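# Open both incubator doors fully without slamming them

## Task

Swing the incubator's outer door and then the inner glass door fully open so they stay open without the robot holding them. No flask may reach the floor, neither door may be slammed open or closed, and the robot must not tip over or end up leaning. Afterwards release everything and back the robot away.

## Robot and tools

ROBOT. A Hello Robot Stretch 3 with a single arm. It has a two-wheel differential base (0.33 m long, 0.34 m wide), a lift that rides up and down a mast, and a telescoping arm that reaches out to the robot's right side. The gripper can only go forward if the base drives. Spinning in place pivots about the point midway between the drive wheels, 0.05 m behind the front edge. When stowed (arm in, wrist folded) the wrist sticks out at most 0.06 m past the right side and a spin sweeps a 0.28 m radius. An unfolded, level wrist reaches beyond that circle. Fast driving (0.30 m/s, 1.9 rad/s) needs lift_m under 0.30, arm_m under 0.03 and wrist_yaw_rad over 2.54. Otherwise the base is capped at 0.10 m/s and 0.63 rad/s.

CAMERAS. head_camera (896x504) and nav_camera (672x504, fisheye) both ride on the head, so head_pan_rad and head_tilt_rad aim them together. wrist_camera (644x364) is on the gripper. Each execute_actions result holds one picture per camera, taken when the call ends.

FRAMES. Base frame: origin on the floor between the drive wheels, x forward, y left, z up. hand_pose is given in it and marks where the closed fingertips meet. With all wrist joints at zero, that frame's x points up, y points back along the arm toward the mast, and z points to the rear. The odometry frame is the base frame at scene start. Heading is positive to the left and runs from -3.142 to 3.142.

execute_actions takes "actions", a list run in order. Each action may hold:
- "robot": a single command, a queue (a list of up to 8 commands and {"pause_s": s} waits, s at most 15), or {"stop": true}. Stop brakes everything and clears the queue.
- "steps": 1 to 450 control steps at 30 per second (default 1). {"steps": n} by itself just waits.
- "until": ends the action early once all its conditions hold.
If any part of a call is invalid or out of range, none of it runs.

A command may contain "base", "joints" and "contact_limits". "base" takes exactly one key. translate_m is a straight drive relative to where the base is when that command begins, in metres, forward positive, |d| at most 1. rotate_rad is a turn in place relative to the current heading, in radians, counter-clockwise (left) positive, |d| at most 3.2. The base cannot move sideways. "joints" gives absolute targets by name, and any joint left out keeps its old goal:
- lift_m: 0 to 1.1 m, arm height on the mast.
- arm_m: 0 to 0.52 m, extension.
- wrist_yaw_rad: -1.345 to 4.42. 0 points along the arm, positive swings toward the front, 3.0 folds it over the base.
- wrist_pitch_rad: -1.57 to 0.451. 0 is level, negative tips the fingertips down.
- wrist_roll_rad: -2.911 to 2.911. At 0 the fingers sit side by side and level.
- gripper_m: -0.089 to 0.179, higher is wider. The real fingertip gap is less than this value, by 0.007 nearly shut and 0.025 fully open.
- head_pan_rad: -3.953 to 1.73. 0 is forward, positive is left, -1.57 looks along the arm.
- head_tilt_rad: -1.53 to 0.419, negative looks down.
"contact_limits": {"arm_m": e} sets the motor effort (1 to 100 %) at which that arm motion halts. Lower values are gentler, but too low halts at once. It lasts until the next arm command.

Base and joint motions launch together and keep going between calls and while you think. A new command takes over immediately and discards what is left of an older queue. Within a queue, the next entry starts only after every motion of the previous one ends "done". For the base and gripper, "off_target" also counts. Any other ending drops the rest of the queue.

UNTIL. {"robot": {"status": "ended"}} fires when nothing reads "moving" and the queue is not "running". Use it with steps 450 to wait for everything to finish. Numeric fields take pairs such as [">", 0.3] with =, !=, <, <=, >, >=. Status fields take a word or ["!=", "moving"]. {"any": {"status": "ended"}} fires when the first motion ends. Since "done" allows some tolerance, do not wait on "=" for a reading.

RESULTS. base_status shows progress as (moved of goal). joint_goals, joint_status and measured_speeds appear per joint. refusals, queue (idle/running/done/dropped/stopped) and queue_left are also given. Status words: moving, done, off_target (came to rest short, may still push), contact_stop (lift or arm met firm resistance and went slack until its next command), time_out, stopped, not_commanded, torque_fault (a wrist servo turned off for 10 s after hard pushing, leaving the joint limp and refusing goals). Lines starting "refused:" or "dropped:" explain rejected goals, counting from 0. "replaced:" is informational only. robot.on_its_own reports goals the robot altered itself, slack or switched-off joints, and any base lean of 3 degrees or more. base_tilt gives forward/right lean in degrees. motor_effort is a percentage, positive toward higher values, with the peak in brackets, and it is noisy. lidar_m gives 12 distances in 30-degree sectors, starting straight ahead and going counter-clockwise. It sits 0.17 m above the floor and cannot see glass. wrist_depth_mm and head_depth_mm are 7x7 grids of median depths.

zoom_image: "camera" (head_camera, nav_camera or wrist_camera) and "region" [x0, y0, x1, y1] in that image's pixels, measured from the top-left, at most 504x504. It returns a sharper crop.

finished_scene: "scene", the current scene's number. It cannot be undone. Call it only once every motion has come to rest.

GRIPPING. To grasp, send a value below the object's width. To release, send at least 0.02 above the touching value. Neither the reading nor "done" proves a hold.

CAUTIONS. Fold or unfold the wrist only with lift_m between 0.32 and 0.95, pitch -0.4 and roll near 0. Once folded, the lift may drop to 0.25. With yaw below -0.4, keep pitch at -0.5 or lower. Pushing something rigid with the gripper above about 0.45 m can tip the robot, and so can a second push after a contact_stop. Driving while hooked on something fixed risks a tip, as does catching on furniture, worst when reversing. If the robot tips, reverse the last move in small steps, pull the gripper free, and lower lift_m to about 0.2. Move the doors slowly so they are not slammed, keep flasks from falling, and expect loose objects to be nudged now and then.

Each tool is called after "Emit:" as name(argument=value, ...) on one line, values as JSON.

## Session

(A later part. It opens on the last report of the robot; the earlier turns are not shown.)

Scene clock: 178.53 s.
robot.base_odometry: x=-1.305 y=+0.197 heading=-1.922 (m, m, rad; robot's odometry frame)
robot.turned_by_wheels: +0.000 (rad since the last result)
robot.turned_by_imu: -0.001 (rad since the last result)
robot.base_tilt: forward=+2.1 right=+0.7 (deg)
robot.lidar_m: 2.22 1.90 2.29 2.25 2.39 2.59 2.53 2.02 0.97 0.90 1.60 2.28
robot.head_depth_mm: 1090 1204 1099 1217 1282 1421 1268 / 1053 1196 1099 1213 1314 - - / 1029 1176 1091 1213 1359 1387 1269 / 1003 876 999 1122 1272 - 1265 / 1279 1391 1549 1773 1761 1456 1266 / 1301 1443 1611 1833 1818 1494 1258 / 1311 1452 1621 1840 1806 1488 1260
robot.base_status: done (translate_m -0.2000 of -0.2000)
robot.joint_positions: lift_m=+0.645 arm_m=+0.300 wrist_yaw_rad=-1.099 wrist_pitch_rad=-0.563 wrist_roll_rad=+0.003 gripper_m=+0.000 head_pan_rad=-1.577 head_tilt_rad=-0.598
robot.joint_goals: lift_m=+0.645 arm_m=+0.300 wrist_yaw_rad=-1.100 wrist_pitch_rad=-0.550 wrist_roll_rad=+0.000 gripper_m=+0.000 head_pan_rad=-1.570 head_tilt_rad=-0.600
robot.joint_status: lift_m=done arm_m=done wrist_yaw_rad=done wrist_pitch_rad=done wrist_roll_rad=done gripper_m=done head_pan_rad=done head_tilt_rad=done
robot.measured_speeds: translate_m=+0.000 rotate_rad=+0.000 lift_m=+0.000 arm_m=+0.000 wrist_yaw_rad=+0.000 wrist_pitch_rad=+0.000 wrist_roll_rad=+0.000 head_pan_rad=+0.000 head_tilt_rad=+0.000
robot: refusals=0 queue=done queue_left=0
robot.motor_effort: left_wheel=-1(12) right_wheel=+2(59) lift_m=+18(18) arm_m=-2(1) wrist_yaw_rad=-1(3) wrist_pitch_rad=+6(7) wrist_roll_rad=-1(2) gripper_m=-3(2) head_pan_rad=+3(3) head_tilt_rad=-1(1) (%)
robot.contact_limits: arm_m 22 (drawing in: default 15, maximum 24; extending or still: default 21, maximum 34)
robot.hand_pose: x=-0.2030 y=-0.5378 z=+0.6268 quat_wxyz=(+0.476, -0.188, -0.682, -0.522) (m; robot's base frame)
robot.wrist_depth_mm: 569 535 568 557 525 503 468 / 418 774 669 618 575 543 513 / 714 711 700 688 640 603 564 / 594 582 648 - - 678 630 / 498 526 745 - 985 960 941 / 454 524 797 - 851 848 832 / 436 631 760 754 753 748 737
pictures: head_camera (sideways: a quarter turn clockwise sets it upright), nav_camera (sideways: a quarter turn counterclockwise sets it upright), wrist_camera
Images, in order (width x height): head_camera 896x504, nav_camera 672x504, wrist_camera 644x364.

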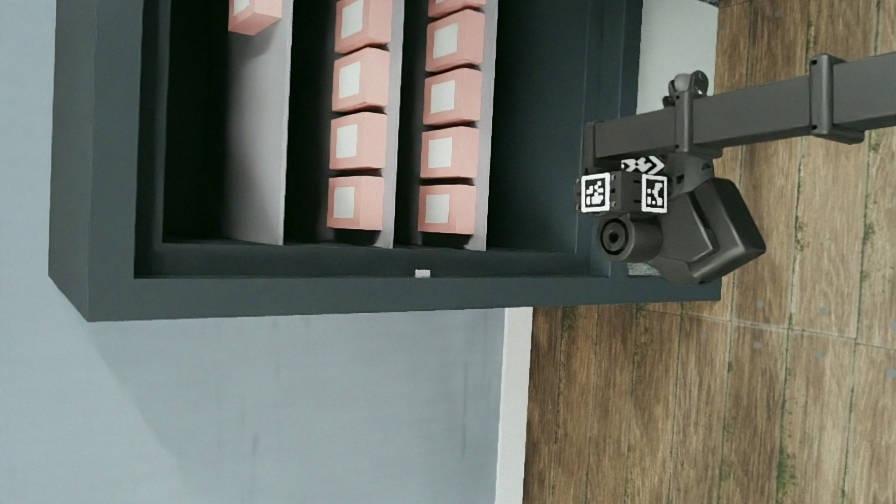

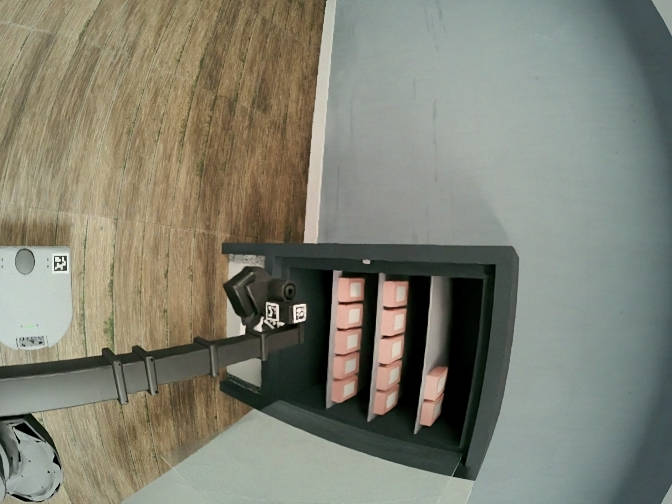

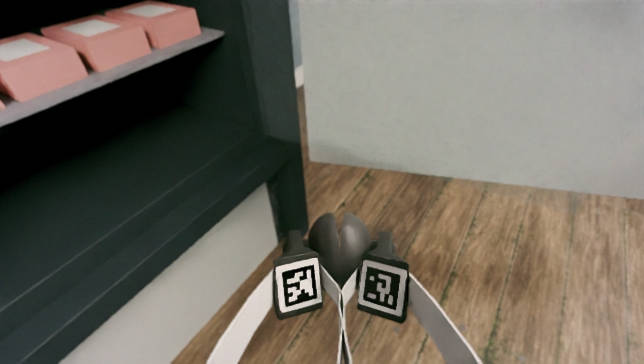

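Emit:
execute_actions(actions=[{"robot":{"base":{"translate_m":-0.2}},"steps":200,"until":{"robot":{"status":"ended"}}}])

Emit:
execute_actions(actions=[{"robot":{"base":{"translate_m":-0.08}},"steps":200,"until":{"robot":{"status":"ended"}}}])

Scene clock: 182.10 s.
robot.base_odometry: x=-1.236 y=+0.384 heading=-1.922 (m, m, rad; robot's odometry frame)
robot.turned_by_wheels: +0.000 (rad since the last result)
robot.turned_by_imu: +0.000 (rad since the last result)
robot.base_tilt: forward=+2.1 right=+0.8 (deg)
robot.lidar_m: 2.11 2.10 2.30 2.27 2.40 2.38 2.33 2.00 0.95 0.93 0.94 2.27
robot.head_depth_mm: 1085 995 1038 1083 1173 1389 1272 / 1055 1053 1098 1217 1317 - - / 1026 1180 1091 1210 1362 1388 1267 / 1003 1178 1090 1202 1300 - 1261 / 984 1166 1137 1250 1309 1419 1260 / 964 893 994 1089 1247 1425 1265 / 1249 843 1554 1832 1818 1483 1259
robot.base_status: done (translate_m -0.2000 of -0.2000)
robot.joint_positions: lift_m=+0.645 arm_m=+0.300 wrist_yaw_rad=-1.099 wrist_pitch_rad=-0.563 wrist_roll_rad=+0.003 gripper_m=+0.000 head_pan_rad=-1.577 head_tilt_rad=-0.598
robot.joint_goals: lift_m=+0.645 arm_m=+0.300 wrist_yaw_rad=-1.100 wrist_pitch_rad=-0.550 wrist_roll_rad=+0.000 gripper_m=+0.000 head_pan_rad=-1.570 head_tilt_rad=-0.600
robot.joint_status: lift_m=done arm_m=done wrist_yaw_rad=done wrist_pitch_rad=done wrist_roll_rad=done gripper_m=done head_pan_rad=done head_tilt_rad=done
robot.measured_speeds: translate_m=+0.000 rotate_rad=+0.000 lift_m=+0.000 arm_m=+0.000 wrist_yaw_rad=+0.000 wrist_pitch_rad=+0.000 wrist_roll_rad=+0.000 head_pan_rad=+0.000 head_tilt_rad=+0.000
robot: refusals=0 queue=done queue_left=0
robot.motor_effort: left_wheel=-1(4) right_wheel=+2(5) lift_m=+18(18) arm_m=-2(2) wrist_yaw_rad=-2(2) wrist_pitch_rad=+6(6) wrist_roll_rad=-1(1) gripper_m=-3(3) head_pan_rad=+3(4) head_tilt_rad=-2(1) (%)
robot.contact_limits: arm_m 22 (drawing in: default 15, maximum 24; extending or still: default 21, maximum 34)
robot.hand_pose: x=-0.2030 y=-0.5378 z=+0.6268 quat_wxyz=(+0.476, -0.188, -0.682, -0.522) (m; robot's base frame)
robot.wrist_depth_mm: 460 413 393 365 348 327 312 / 409 459 445 408 381 358 344 / 690 535 507 460 426 400 372 / 592 573 592 524 483 444 416 / 498 527 681 593 554 509 472 / 451 503 762 - 866 842 804 / 429 602 746 751 739 748 742
pictures: head_camera (sideways: a quarter turn clockwise sets it upright), nav_camera (sideways: a quarter turn counterclockwise sets it upright), wrist_camera
Images, in order (width x height): head_camera 896x504, nav_camera 672x504, wrist_camera 644x364.

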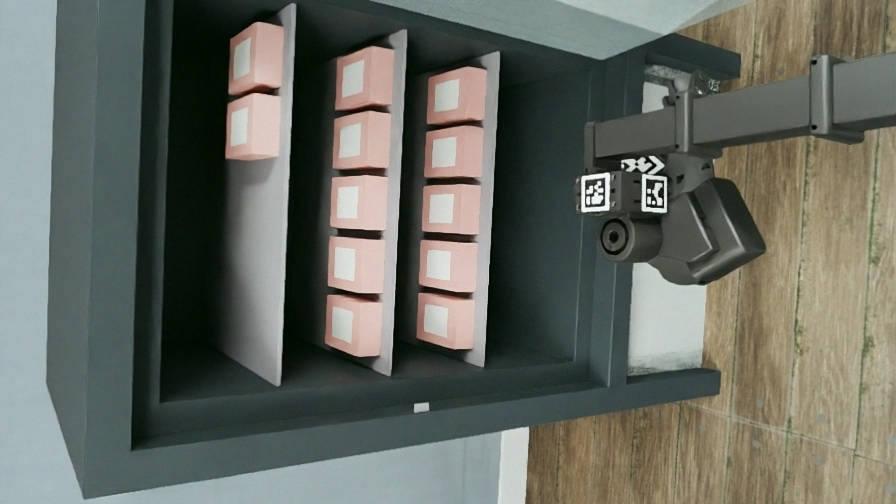

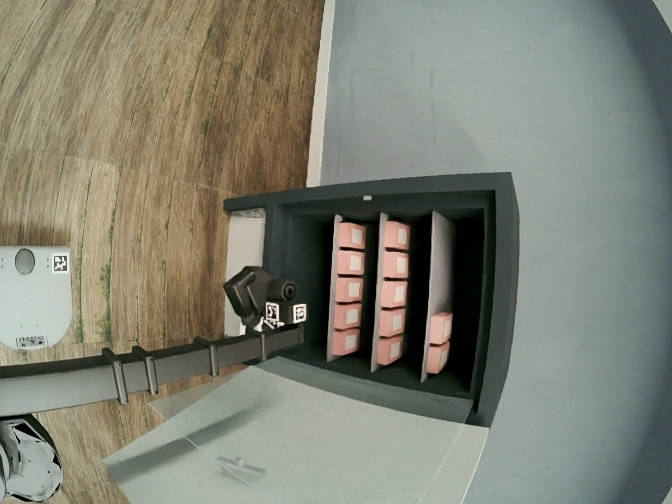

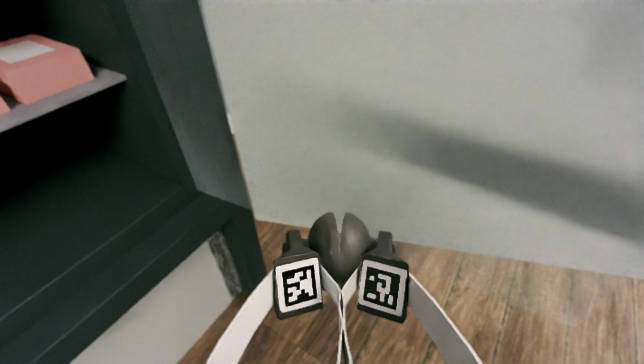

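Scene clock: 184.17 s.
robot.base_odometry: x=-1.209 y=+0.460 heading=-1.922 (m, m, rad; robot's odometry frame)
robot.turned_by_wheels: +0.000 (rad since the last result)
robot.turned_by_imu: +0.000 (rad since the last result)
robot.base_tilt: forward=+2.1 right=+0.8 (deg)
robot.lidar_m: 2.17 2.17 2.32 2.28 2.42 2.31 2.26 1.99 0.92 0.93 0.95 2.27
robot.head_depth_mm: 1088 849 928 1000 1028 1083 1267 / 1054 1094 1077 1158 1232 - - / 1024 1050 1088 1214 1347 1385 1273 / 1002 1178 1122 1228 1306 - 1267 / 982 1173 1081 1207 1281 1420 1260 / 964 1085 1110 1194 1275 1419 1263 / 953 876 958 1080 1643 1452 1253
robot.base_status: done (translate_m -0.0800 of -0.0800)
robot.joint_positions: lift_m=+0.645 arm_m=+0.300 wrist_yaw_rad=-1.099 wrist_pitch_rad=-0.563 wrist_roll_rad=+0.003 gripper_m=+0.000 head_pan_rad=-1.577 head_tilt_rad=-0.598
robot.joint_goals: lift_m=+0.645 arm_m=+0.300 wrist_yaw_rad=-1.100 wrist_pitch_rad=-0.550 wrist_roll_rad=+0.000 gripper_m=+0.000 head_pan_rad=-1.570 head_tilt_rad=-0.600
robot.joint_status: lift_m=done arm_m=done wrist_yaw_rad=done wrist_pitch_rad=done wrist_roll_rad=done gripper_m=done head_pan_rad=done head_tilt_rad=done
robot.measured_speeds: translate_m=+0.000 rotate_rad=+0.000 lift_m=+0.000 arm_m=+0.000 wrist_yaw_rad=+0.000 wrist_pitch_rad=+0.000 wrist_roll_rad=+0.000 head_pan_rad=+0.000 head_tilt_rad=+0.000
robot: refusals=0 queue=done queue_left=0
robot.motor_effort: left_wheel=-1(4) right_wheel=+2(6) lift_m=+18(17) arm_m=-2(2) wrist_yaw_rad=-2(1) wrist_pitch_rad=+6(6) wrist_roll_rad=-2(1) gripper_m=-3(3) head_pan_rad=+3(3) head_tilt_rad=-1(1) (%)
robot.contact_limits: arm_m 22 (drawing in: default 15, maximum 24; extending or still: default 21, maximum 34)
robot.hand_pose: x=-0.2030 y=-0.5378 z=+0.6268 quat_wxyz=(+0.476, -0.188, -0.682, -0.522) (m; robot's base frame)
robot.wrist_depth_mm: 345 340 308 292 274 260 248 / 382 387 347 321 305 288 269 / 487 433 393 366 339 316 296 / 581 492 459 417 385 355 332 / 505 520 541 469 436 406 375 / 449 501 703 - 498 470 429 / 426 589 744 765 742 745 737
pictures: head_camera (sideways: a quarter turn clockwise sets it upright), nav_camera (sideways: a quarter turn counterclockwise sets it upright), wrist_camera
Images, in order (width x height): head_camera 896x504, nav_camera 672x504, wrist_camera 644x364.

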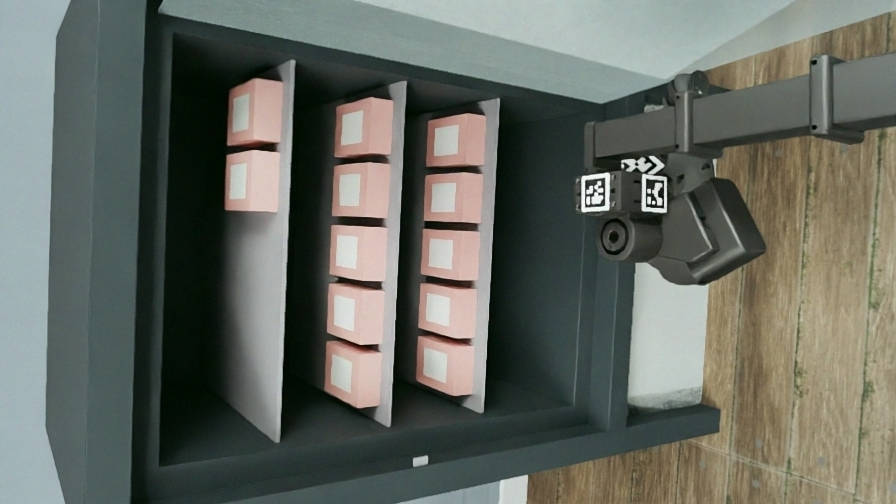

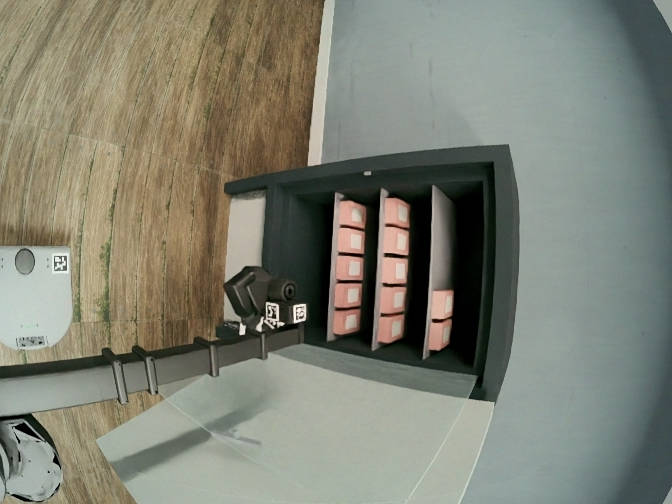

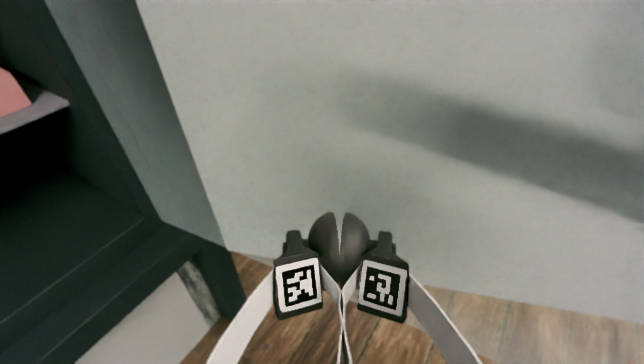

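Emit:
execute_actions(actions=[{"robot":[{"joints":{"arm_m":0.2}},{"base":{"translate_m":-0.1}}],"steps":200,"until":{"robot":{"status":"ended"}}}])

Emit:
execute_actions(actions=[{"robot":{"base":{"translate_m":-0.08}},"steps":200,"until":{"robot":{"status":"ended"}}}])

Scene clock: 188.90 s.
robot.base_odometry: x=-1.174 y=+0.553 heading=-1.922 (m, m, rad; robot's odometry frame)
robot.turned_by_wheels: +0.000 (rad since the last result)
robot.turned_by_imu: -0.001 (rad since the last result)
robot.base_tilt: forward=+2.1 right=+0.7 (deg)
robot.lidar_m: 2.26 2.76 2.33 2.28 2.42 2.20 2.16 1.98 0.89 0.89 0.98 2.26
robot.head_depth_mm: 1209 725 760 799 841 883 932 / 1056 841 923 997 1046 1054 - / 1028 1050 1089 1191 1252 1347 1210 / 1005 1041 1118 1227 1273 1399 - / 982 1169 1085 1195 1279 1421 1258 / 967 1156 1129 1219 1306 1417 1264 / 949 1069 1089 1182 1260 1417 1255
robot.base_status: done (translate_m -0.1000 of -0.1000)
robot.joint_positions: lift_m=+0.645 arm_m=+0.200 wrist_yaw_rad=-1.099 wrist_pitch_rad=-0.565 wrist_roll_rad=+0.003 gripper_m=+0.000 head_pan_rad=-1.577 head_tilt_rad=-0.598
robot.joint_goals: lift_m=+0.645 arm_m=+0.200 wrist_yaw_rad=-1.100 wrist_pitch_rad=-0.550 wrist_roll_rad=+0.000 gripper_m=+0.000 head_pan_rad=-1.570 head_tilt_rad=-0.600
robot.joint_status: lift_m=done arm_m=done wrist_yaw_rad=done wrist_pitch_rad=done wrist_roll_rad=done gripper_m=done head_pan_rad=done head_tilt_rad=done
robot.measured_speeds: translate_m=+0.000 rotate_rad=+0.000 lift_m=+0.000 arm_m=+0.000 wrist_yaw_rad=+0.000 wrist_pitch_rad=+0.000 wrist_roll_rad=+0.000 head_pan_rad=+0.000 head_tilt_rad=+0.000
robot: refusals=0 queue=done queue_left=0
robot.motor_effort: left_wheel=-2(5) right_wheel=+2(4) lift_m=+18(18) arm_m=-2(4) wrist_yaw_rad=-2(2) wrist_pitch_rad=+7(8) wrist_roll_rad=-1(1) gripper_m=-2(2) head_pan_rad=+3(3) head_tilt_rad=-1(1) (%)
robot.hand_pose: x=-0.2028 y=-0.4376 z=+0.6264 quat_wxyz=(+0.475, -0.187, -0.682, -0.523) (m; robot's base frame)
robot.wrist_depth_mm: 272 259 240 225 212 201 127 / 311 289 268 251 236 221 139 / 370 332 304 284 263 245 230 / 439 392 351 322 297 275 257 / 500 471 415 362 339 314 290 / 499 620 514 - 383 364 331 / 562 727 761 754 729 433 390
pictures: head_camera (sideways: a quarter turn clockwise sets it upright), nav_camera (sideways: a quarter turn counterclockwise sets it upright), wrist_camera
Images, in order (width x height): head_camera 896x504, nav_camera 672x504, wrist_camera 644x364.

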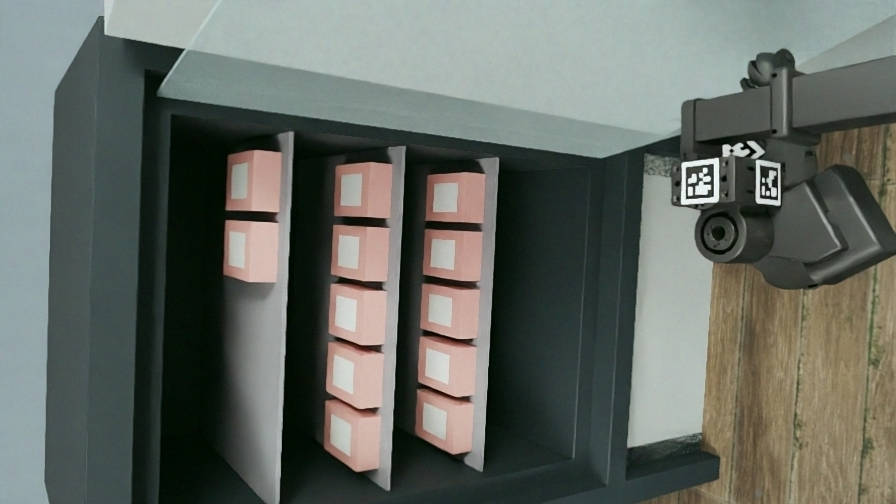

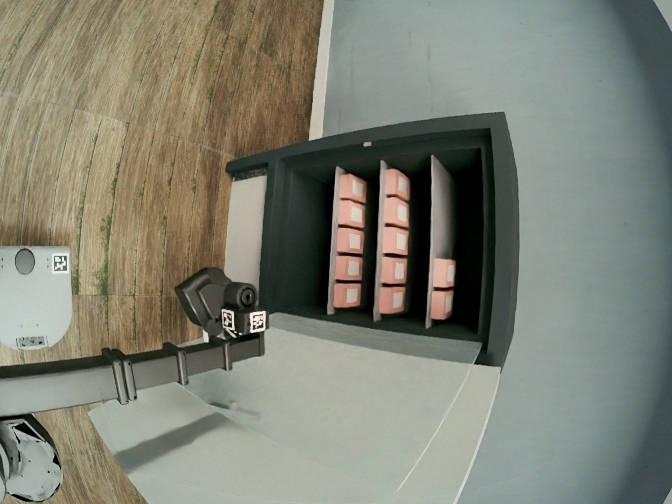

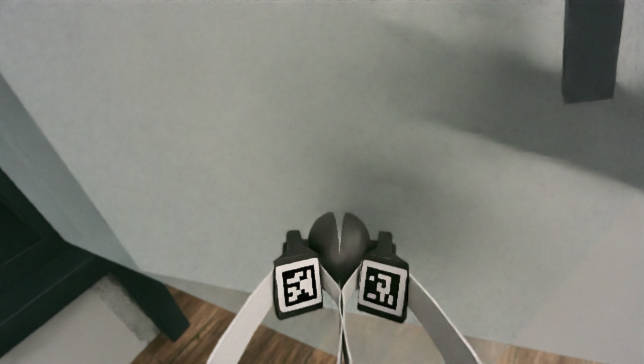

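Scene clock: 193.07 s.
robot.base_odometry: x=-1.147 y=+0.629 heading=-1.922 (m, m, rad; robot's odometry frame)
robot.turned_by_wheels: +0.000 (rad since the last result)
robot.turned_by_imu: +0.090 (rad since the last result)
robot.base_tilt: forward=+2.1 right=+0.7 (deg)
robot.lidar_m: 2.34 2.84 2.31 2.28 2.51 2.10 2.09 1.83 0.87 0.87 1.01 2.51
robot.head_depth_mm: 1176 738 754 787 814 844 868 / 1076 836 936 1005 1061 1034 - / 1044 1185 1089 1211 1259 1338 1206 / 1020 1096 1089 1211 1274 1402 - / 998 1173 1093 1249 1303 1420 1262 / 980 1160 1133 1301 1301 1443 1259 / 968 997 1065 1176 1283 1447 1254
robot.base_status: done (translate_m -0.0800 of -0.0800)
robot.joint_positions: lift_m=+0.645 arm_m=+0.200 wrist_yaw_rad=-1.098 wrist_pitch_rad=-0.587 wrist_roll_rad=+0.003 gripper_m=+0.000 head_pan_rad=-1.576 head_tilt_rad=-0.597
robot.joint_goals: lift_m=+0.645 arm_m=+0.200 wrist_yaw_rad=-1.100 wrist_pitch_rad=-0.550 wrist_roll_rad=+0.000 gripper_m=+0.000 head_pan_rad=-1.570 head_tilt_rad=-0.600
robot.joint_status: lift_m=done arm_m=done wrist_yaw_rad=done wrist_pitch_rad=done wrist_roll_rad=done gripper_m=done head_pan_rad=done head_tilt_rad=done
robot.measured_speeds: translate_m=+0.000 rotate_rad=+0.000 lift_m=+0.000 arm_m=+0.000 wrist_yaw_rad=+0.000 wrist_pitch_rad=+0.000 wrist_roll_rad=+0.000 head_pan_rad=+0.000 head_tilt_rad=+0.000
robot: refusals=0 queue=done queue_left=0
robot.motor_effort: left_wheel=+2(18) right_wheel=-16(70) lift_m=+19(19) arm_m=+1(4) wrist_yaw_rad=-2(14) wrist_pitch_rad=+19(35) wrist_roll_rad=-1(1) gripper_m=-3(3) head_pan_rad=+3(3) head_tilt_rad=-2(2) (%)
robot.hand_pose: x=-0.1994 y=-0.4358 z=+0.6218 quat_wxyz=(+0.470, -0.179, -0.685, -0.528) (m; robot's base frame)
robot.wrist_depth_mm: 271 245 222 202 185 173 160 / 315 280 250 225 205 189 174 / 383 329 287 255 230 210 191 / 457 397 337 295 260 235 213 / 504 497 409 331 299 268 239 / 479 633 620 - 340 309 274 / 557 716 758 738 707 366 317
pictures: head_camera (sideways: a quarter turn clockwise sets it upright), nav_camera (sideways: a quarter turn counterclockwise sets it upright), wrist_camera
Images, in order (width x height): head_camera 896x504, nav_camera 672x504, wrist_camera 644x364.

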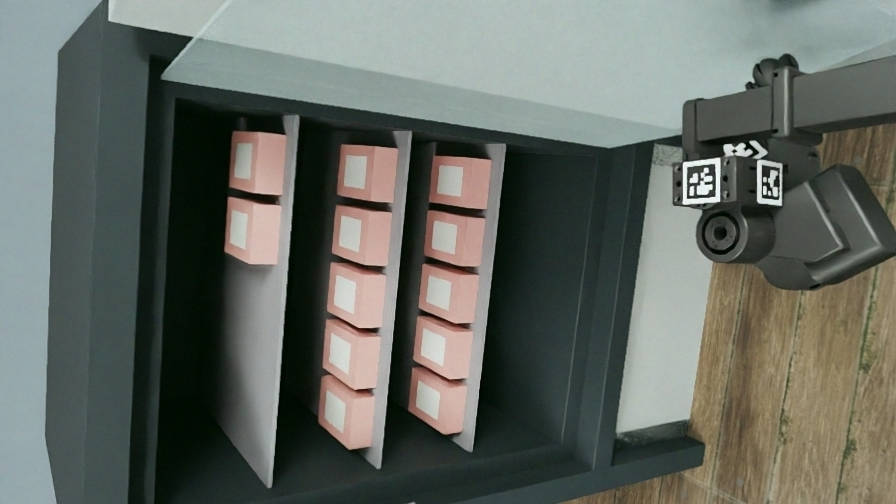

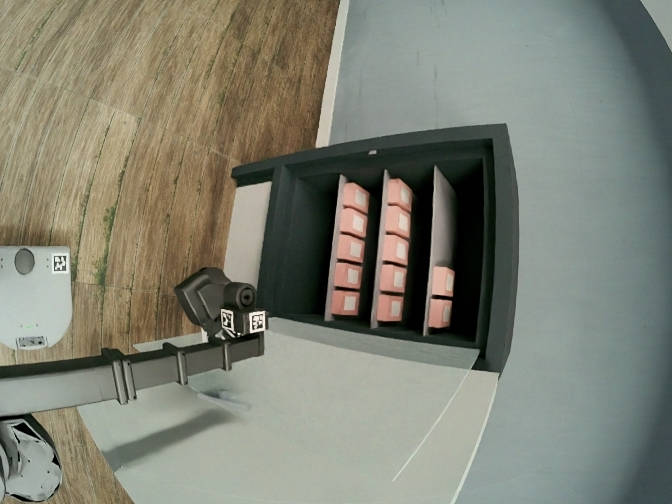

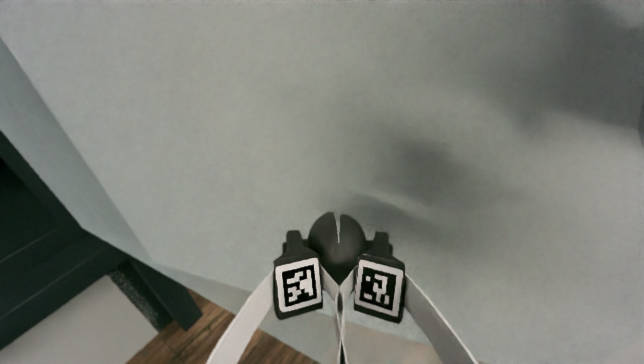

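At the stop. Back off and retract.

Emit:
execute_actions(actions=[{"robot":[{"base":{"translate_m":0.3}},{"joints":{"arm_m":0.0}},{"base":{"translate_m":0.3},"joints":{"head_pan_rad":-2.0}}],"steps":450,"until":{"robot":{"status":"ended"}}}])

Scene clock: 204.50 s.
robot.base_odometry: x=-1.353 y=+0.065 heading=-1.922 (m, m, rad; robot's odometry frame)
robot.turned_by_wheels: +0.000 (rad since the last result)
robot.turned_by_imu: -0.002 (rad since the last result)
robot.base_tilt: forward=+2.1 right=+0.7 (deg)
robot.lidar_m: 1.74 2.29 2.19 2.18 2.40 2.70 2.68 1.19 1.02 0.96 1.72 2.09
robot.head_depth_mm: 1106 1097 1188 1299 1471 1507 1272 / 1070 1146 1304 1396 1542 1508 1271 / 1043 1187 1474 1460 1478 1492 1270 / 1014 1276 1375 1376 1393 1501 1268 / 996 1269 1371 1444 1352 1476 1264 / 978 902 1006 1147 1648 1453 1256 / 1256 1414 1570 1777 1814 1483 1257
robot.base_status: done (translate_m +0.3000 of +0.3000)
robot.joint_positions: lift_m=+0.645 arm_m=+0.002 wrist_yaw_rad=-1.099 wrist_pitch_rad=-0.572 wrist_roll_rad=+0.002 gripper_m=+0.000 head_pan_rad=-1.993 head_tilt_rad=-0.597
robot.joint_goals: lift_m=+0.645 arm_m=+0.000 wrist_yaw_rad=-1.100 wrist_pitch_rad=-0.550 wrist_roll_rad=+0.000 gripper_m=+0.000 head_pan_rad=-2.000 head_tilt_rad=-0.600
robot.joint_status: lift_m=done arm_m=done wrist_yaw_rad=done wrist_pitch_rad=done wrist_roll_rad=done gripper_m=done head_pan_rad=done head_tilt_rad=done
robot.measured_speeds: translate_m=+0.000 rotate_rad=+0.000 lift_m=+0.000 arm_m=+0.000 wrist_yaw_rad=+0.000 wrist_pitch_rad=+0.000 wrist_roll_rad=+0.000 head_pan_rad=+0.000 head_tilt_rad=+0.000
robot: refusals=0 queue=done queue_left=0
robot.motor_effort: left_wheel=+0(5) right_wheel=-1(16) lift_m=+19(19) arm_m=-2(2) wrist_yaw_rad=-2(2) wrist_pitch_rad=+11(19) wrist_roll_rad=-1(1) gripper_m=-2(3) head_pan_rad=-3(29) head_tilt_rad=-1(2) (%)
robot.hand_pose: x=-0.2017 y=-0.2387 z=+0.6248 quat_wxyz=(+0.473, -0.184, -0.683, -0.525) (m; robot's base frame)
robot.wrist_depth_mm: 901 - 930 827 747 713 - / 930 914 951 926 851 777 - / 715 802 - - - - - / 690 881 - - - - - / 768 940 976 - 969 957 965 / 854 863 859 - 866 831 818 / 775 768 749 757 741 741 748
pictures: head_camera (sideways: a quarter turn clockwise sets it upright), nav_camera (sideways: a quarter turn counterclockwise sets it upright), wrist_camera
Images, in order (width x height): head_camera 896x504, nav_camera 672x504, wrist_camera 644x364.

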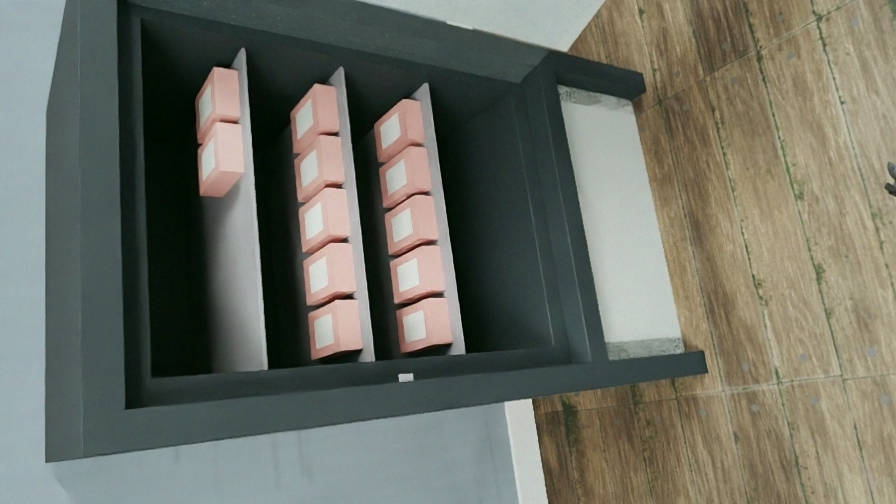

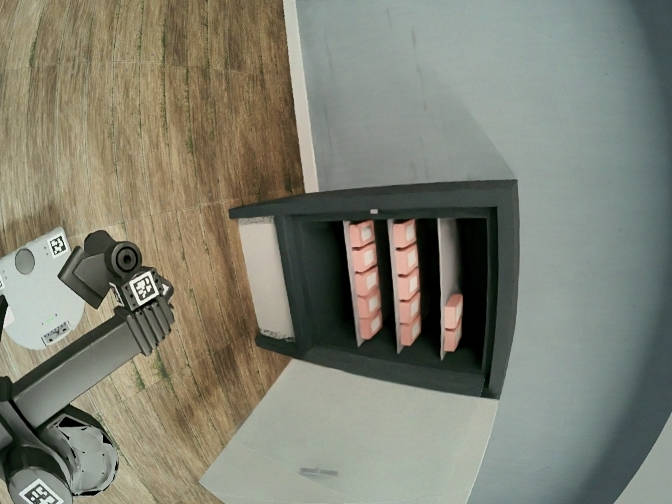

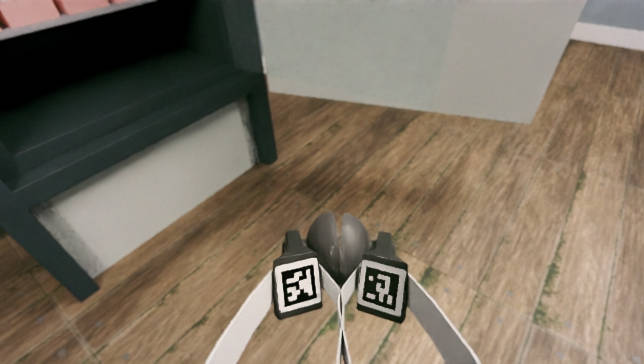

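Emit:
finished_scene(scene=2)

The scene is finished: the task was done.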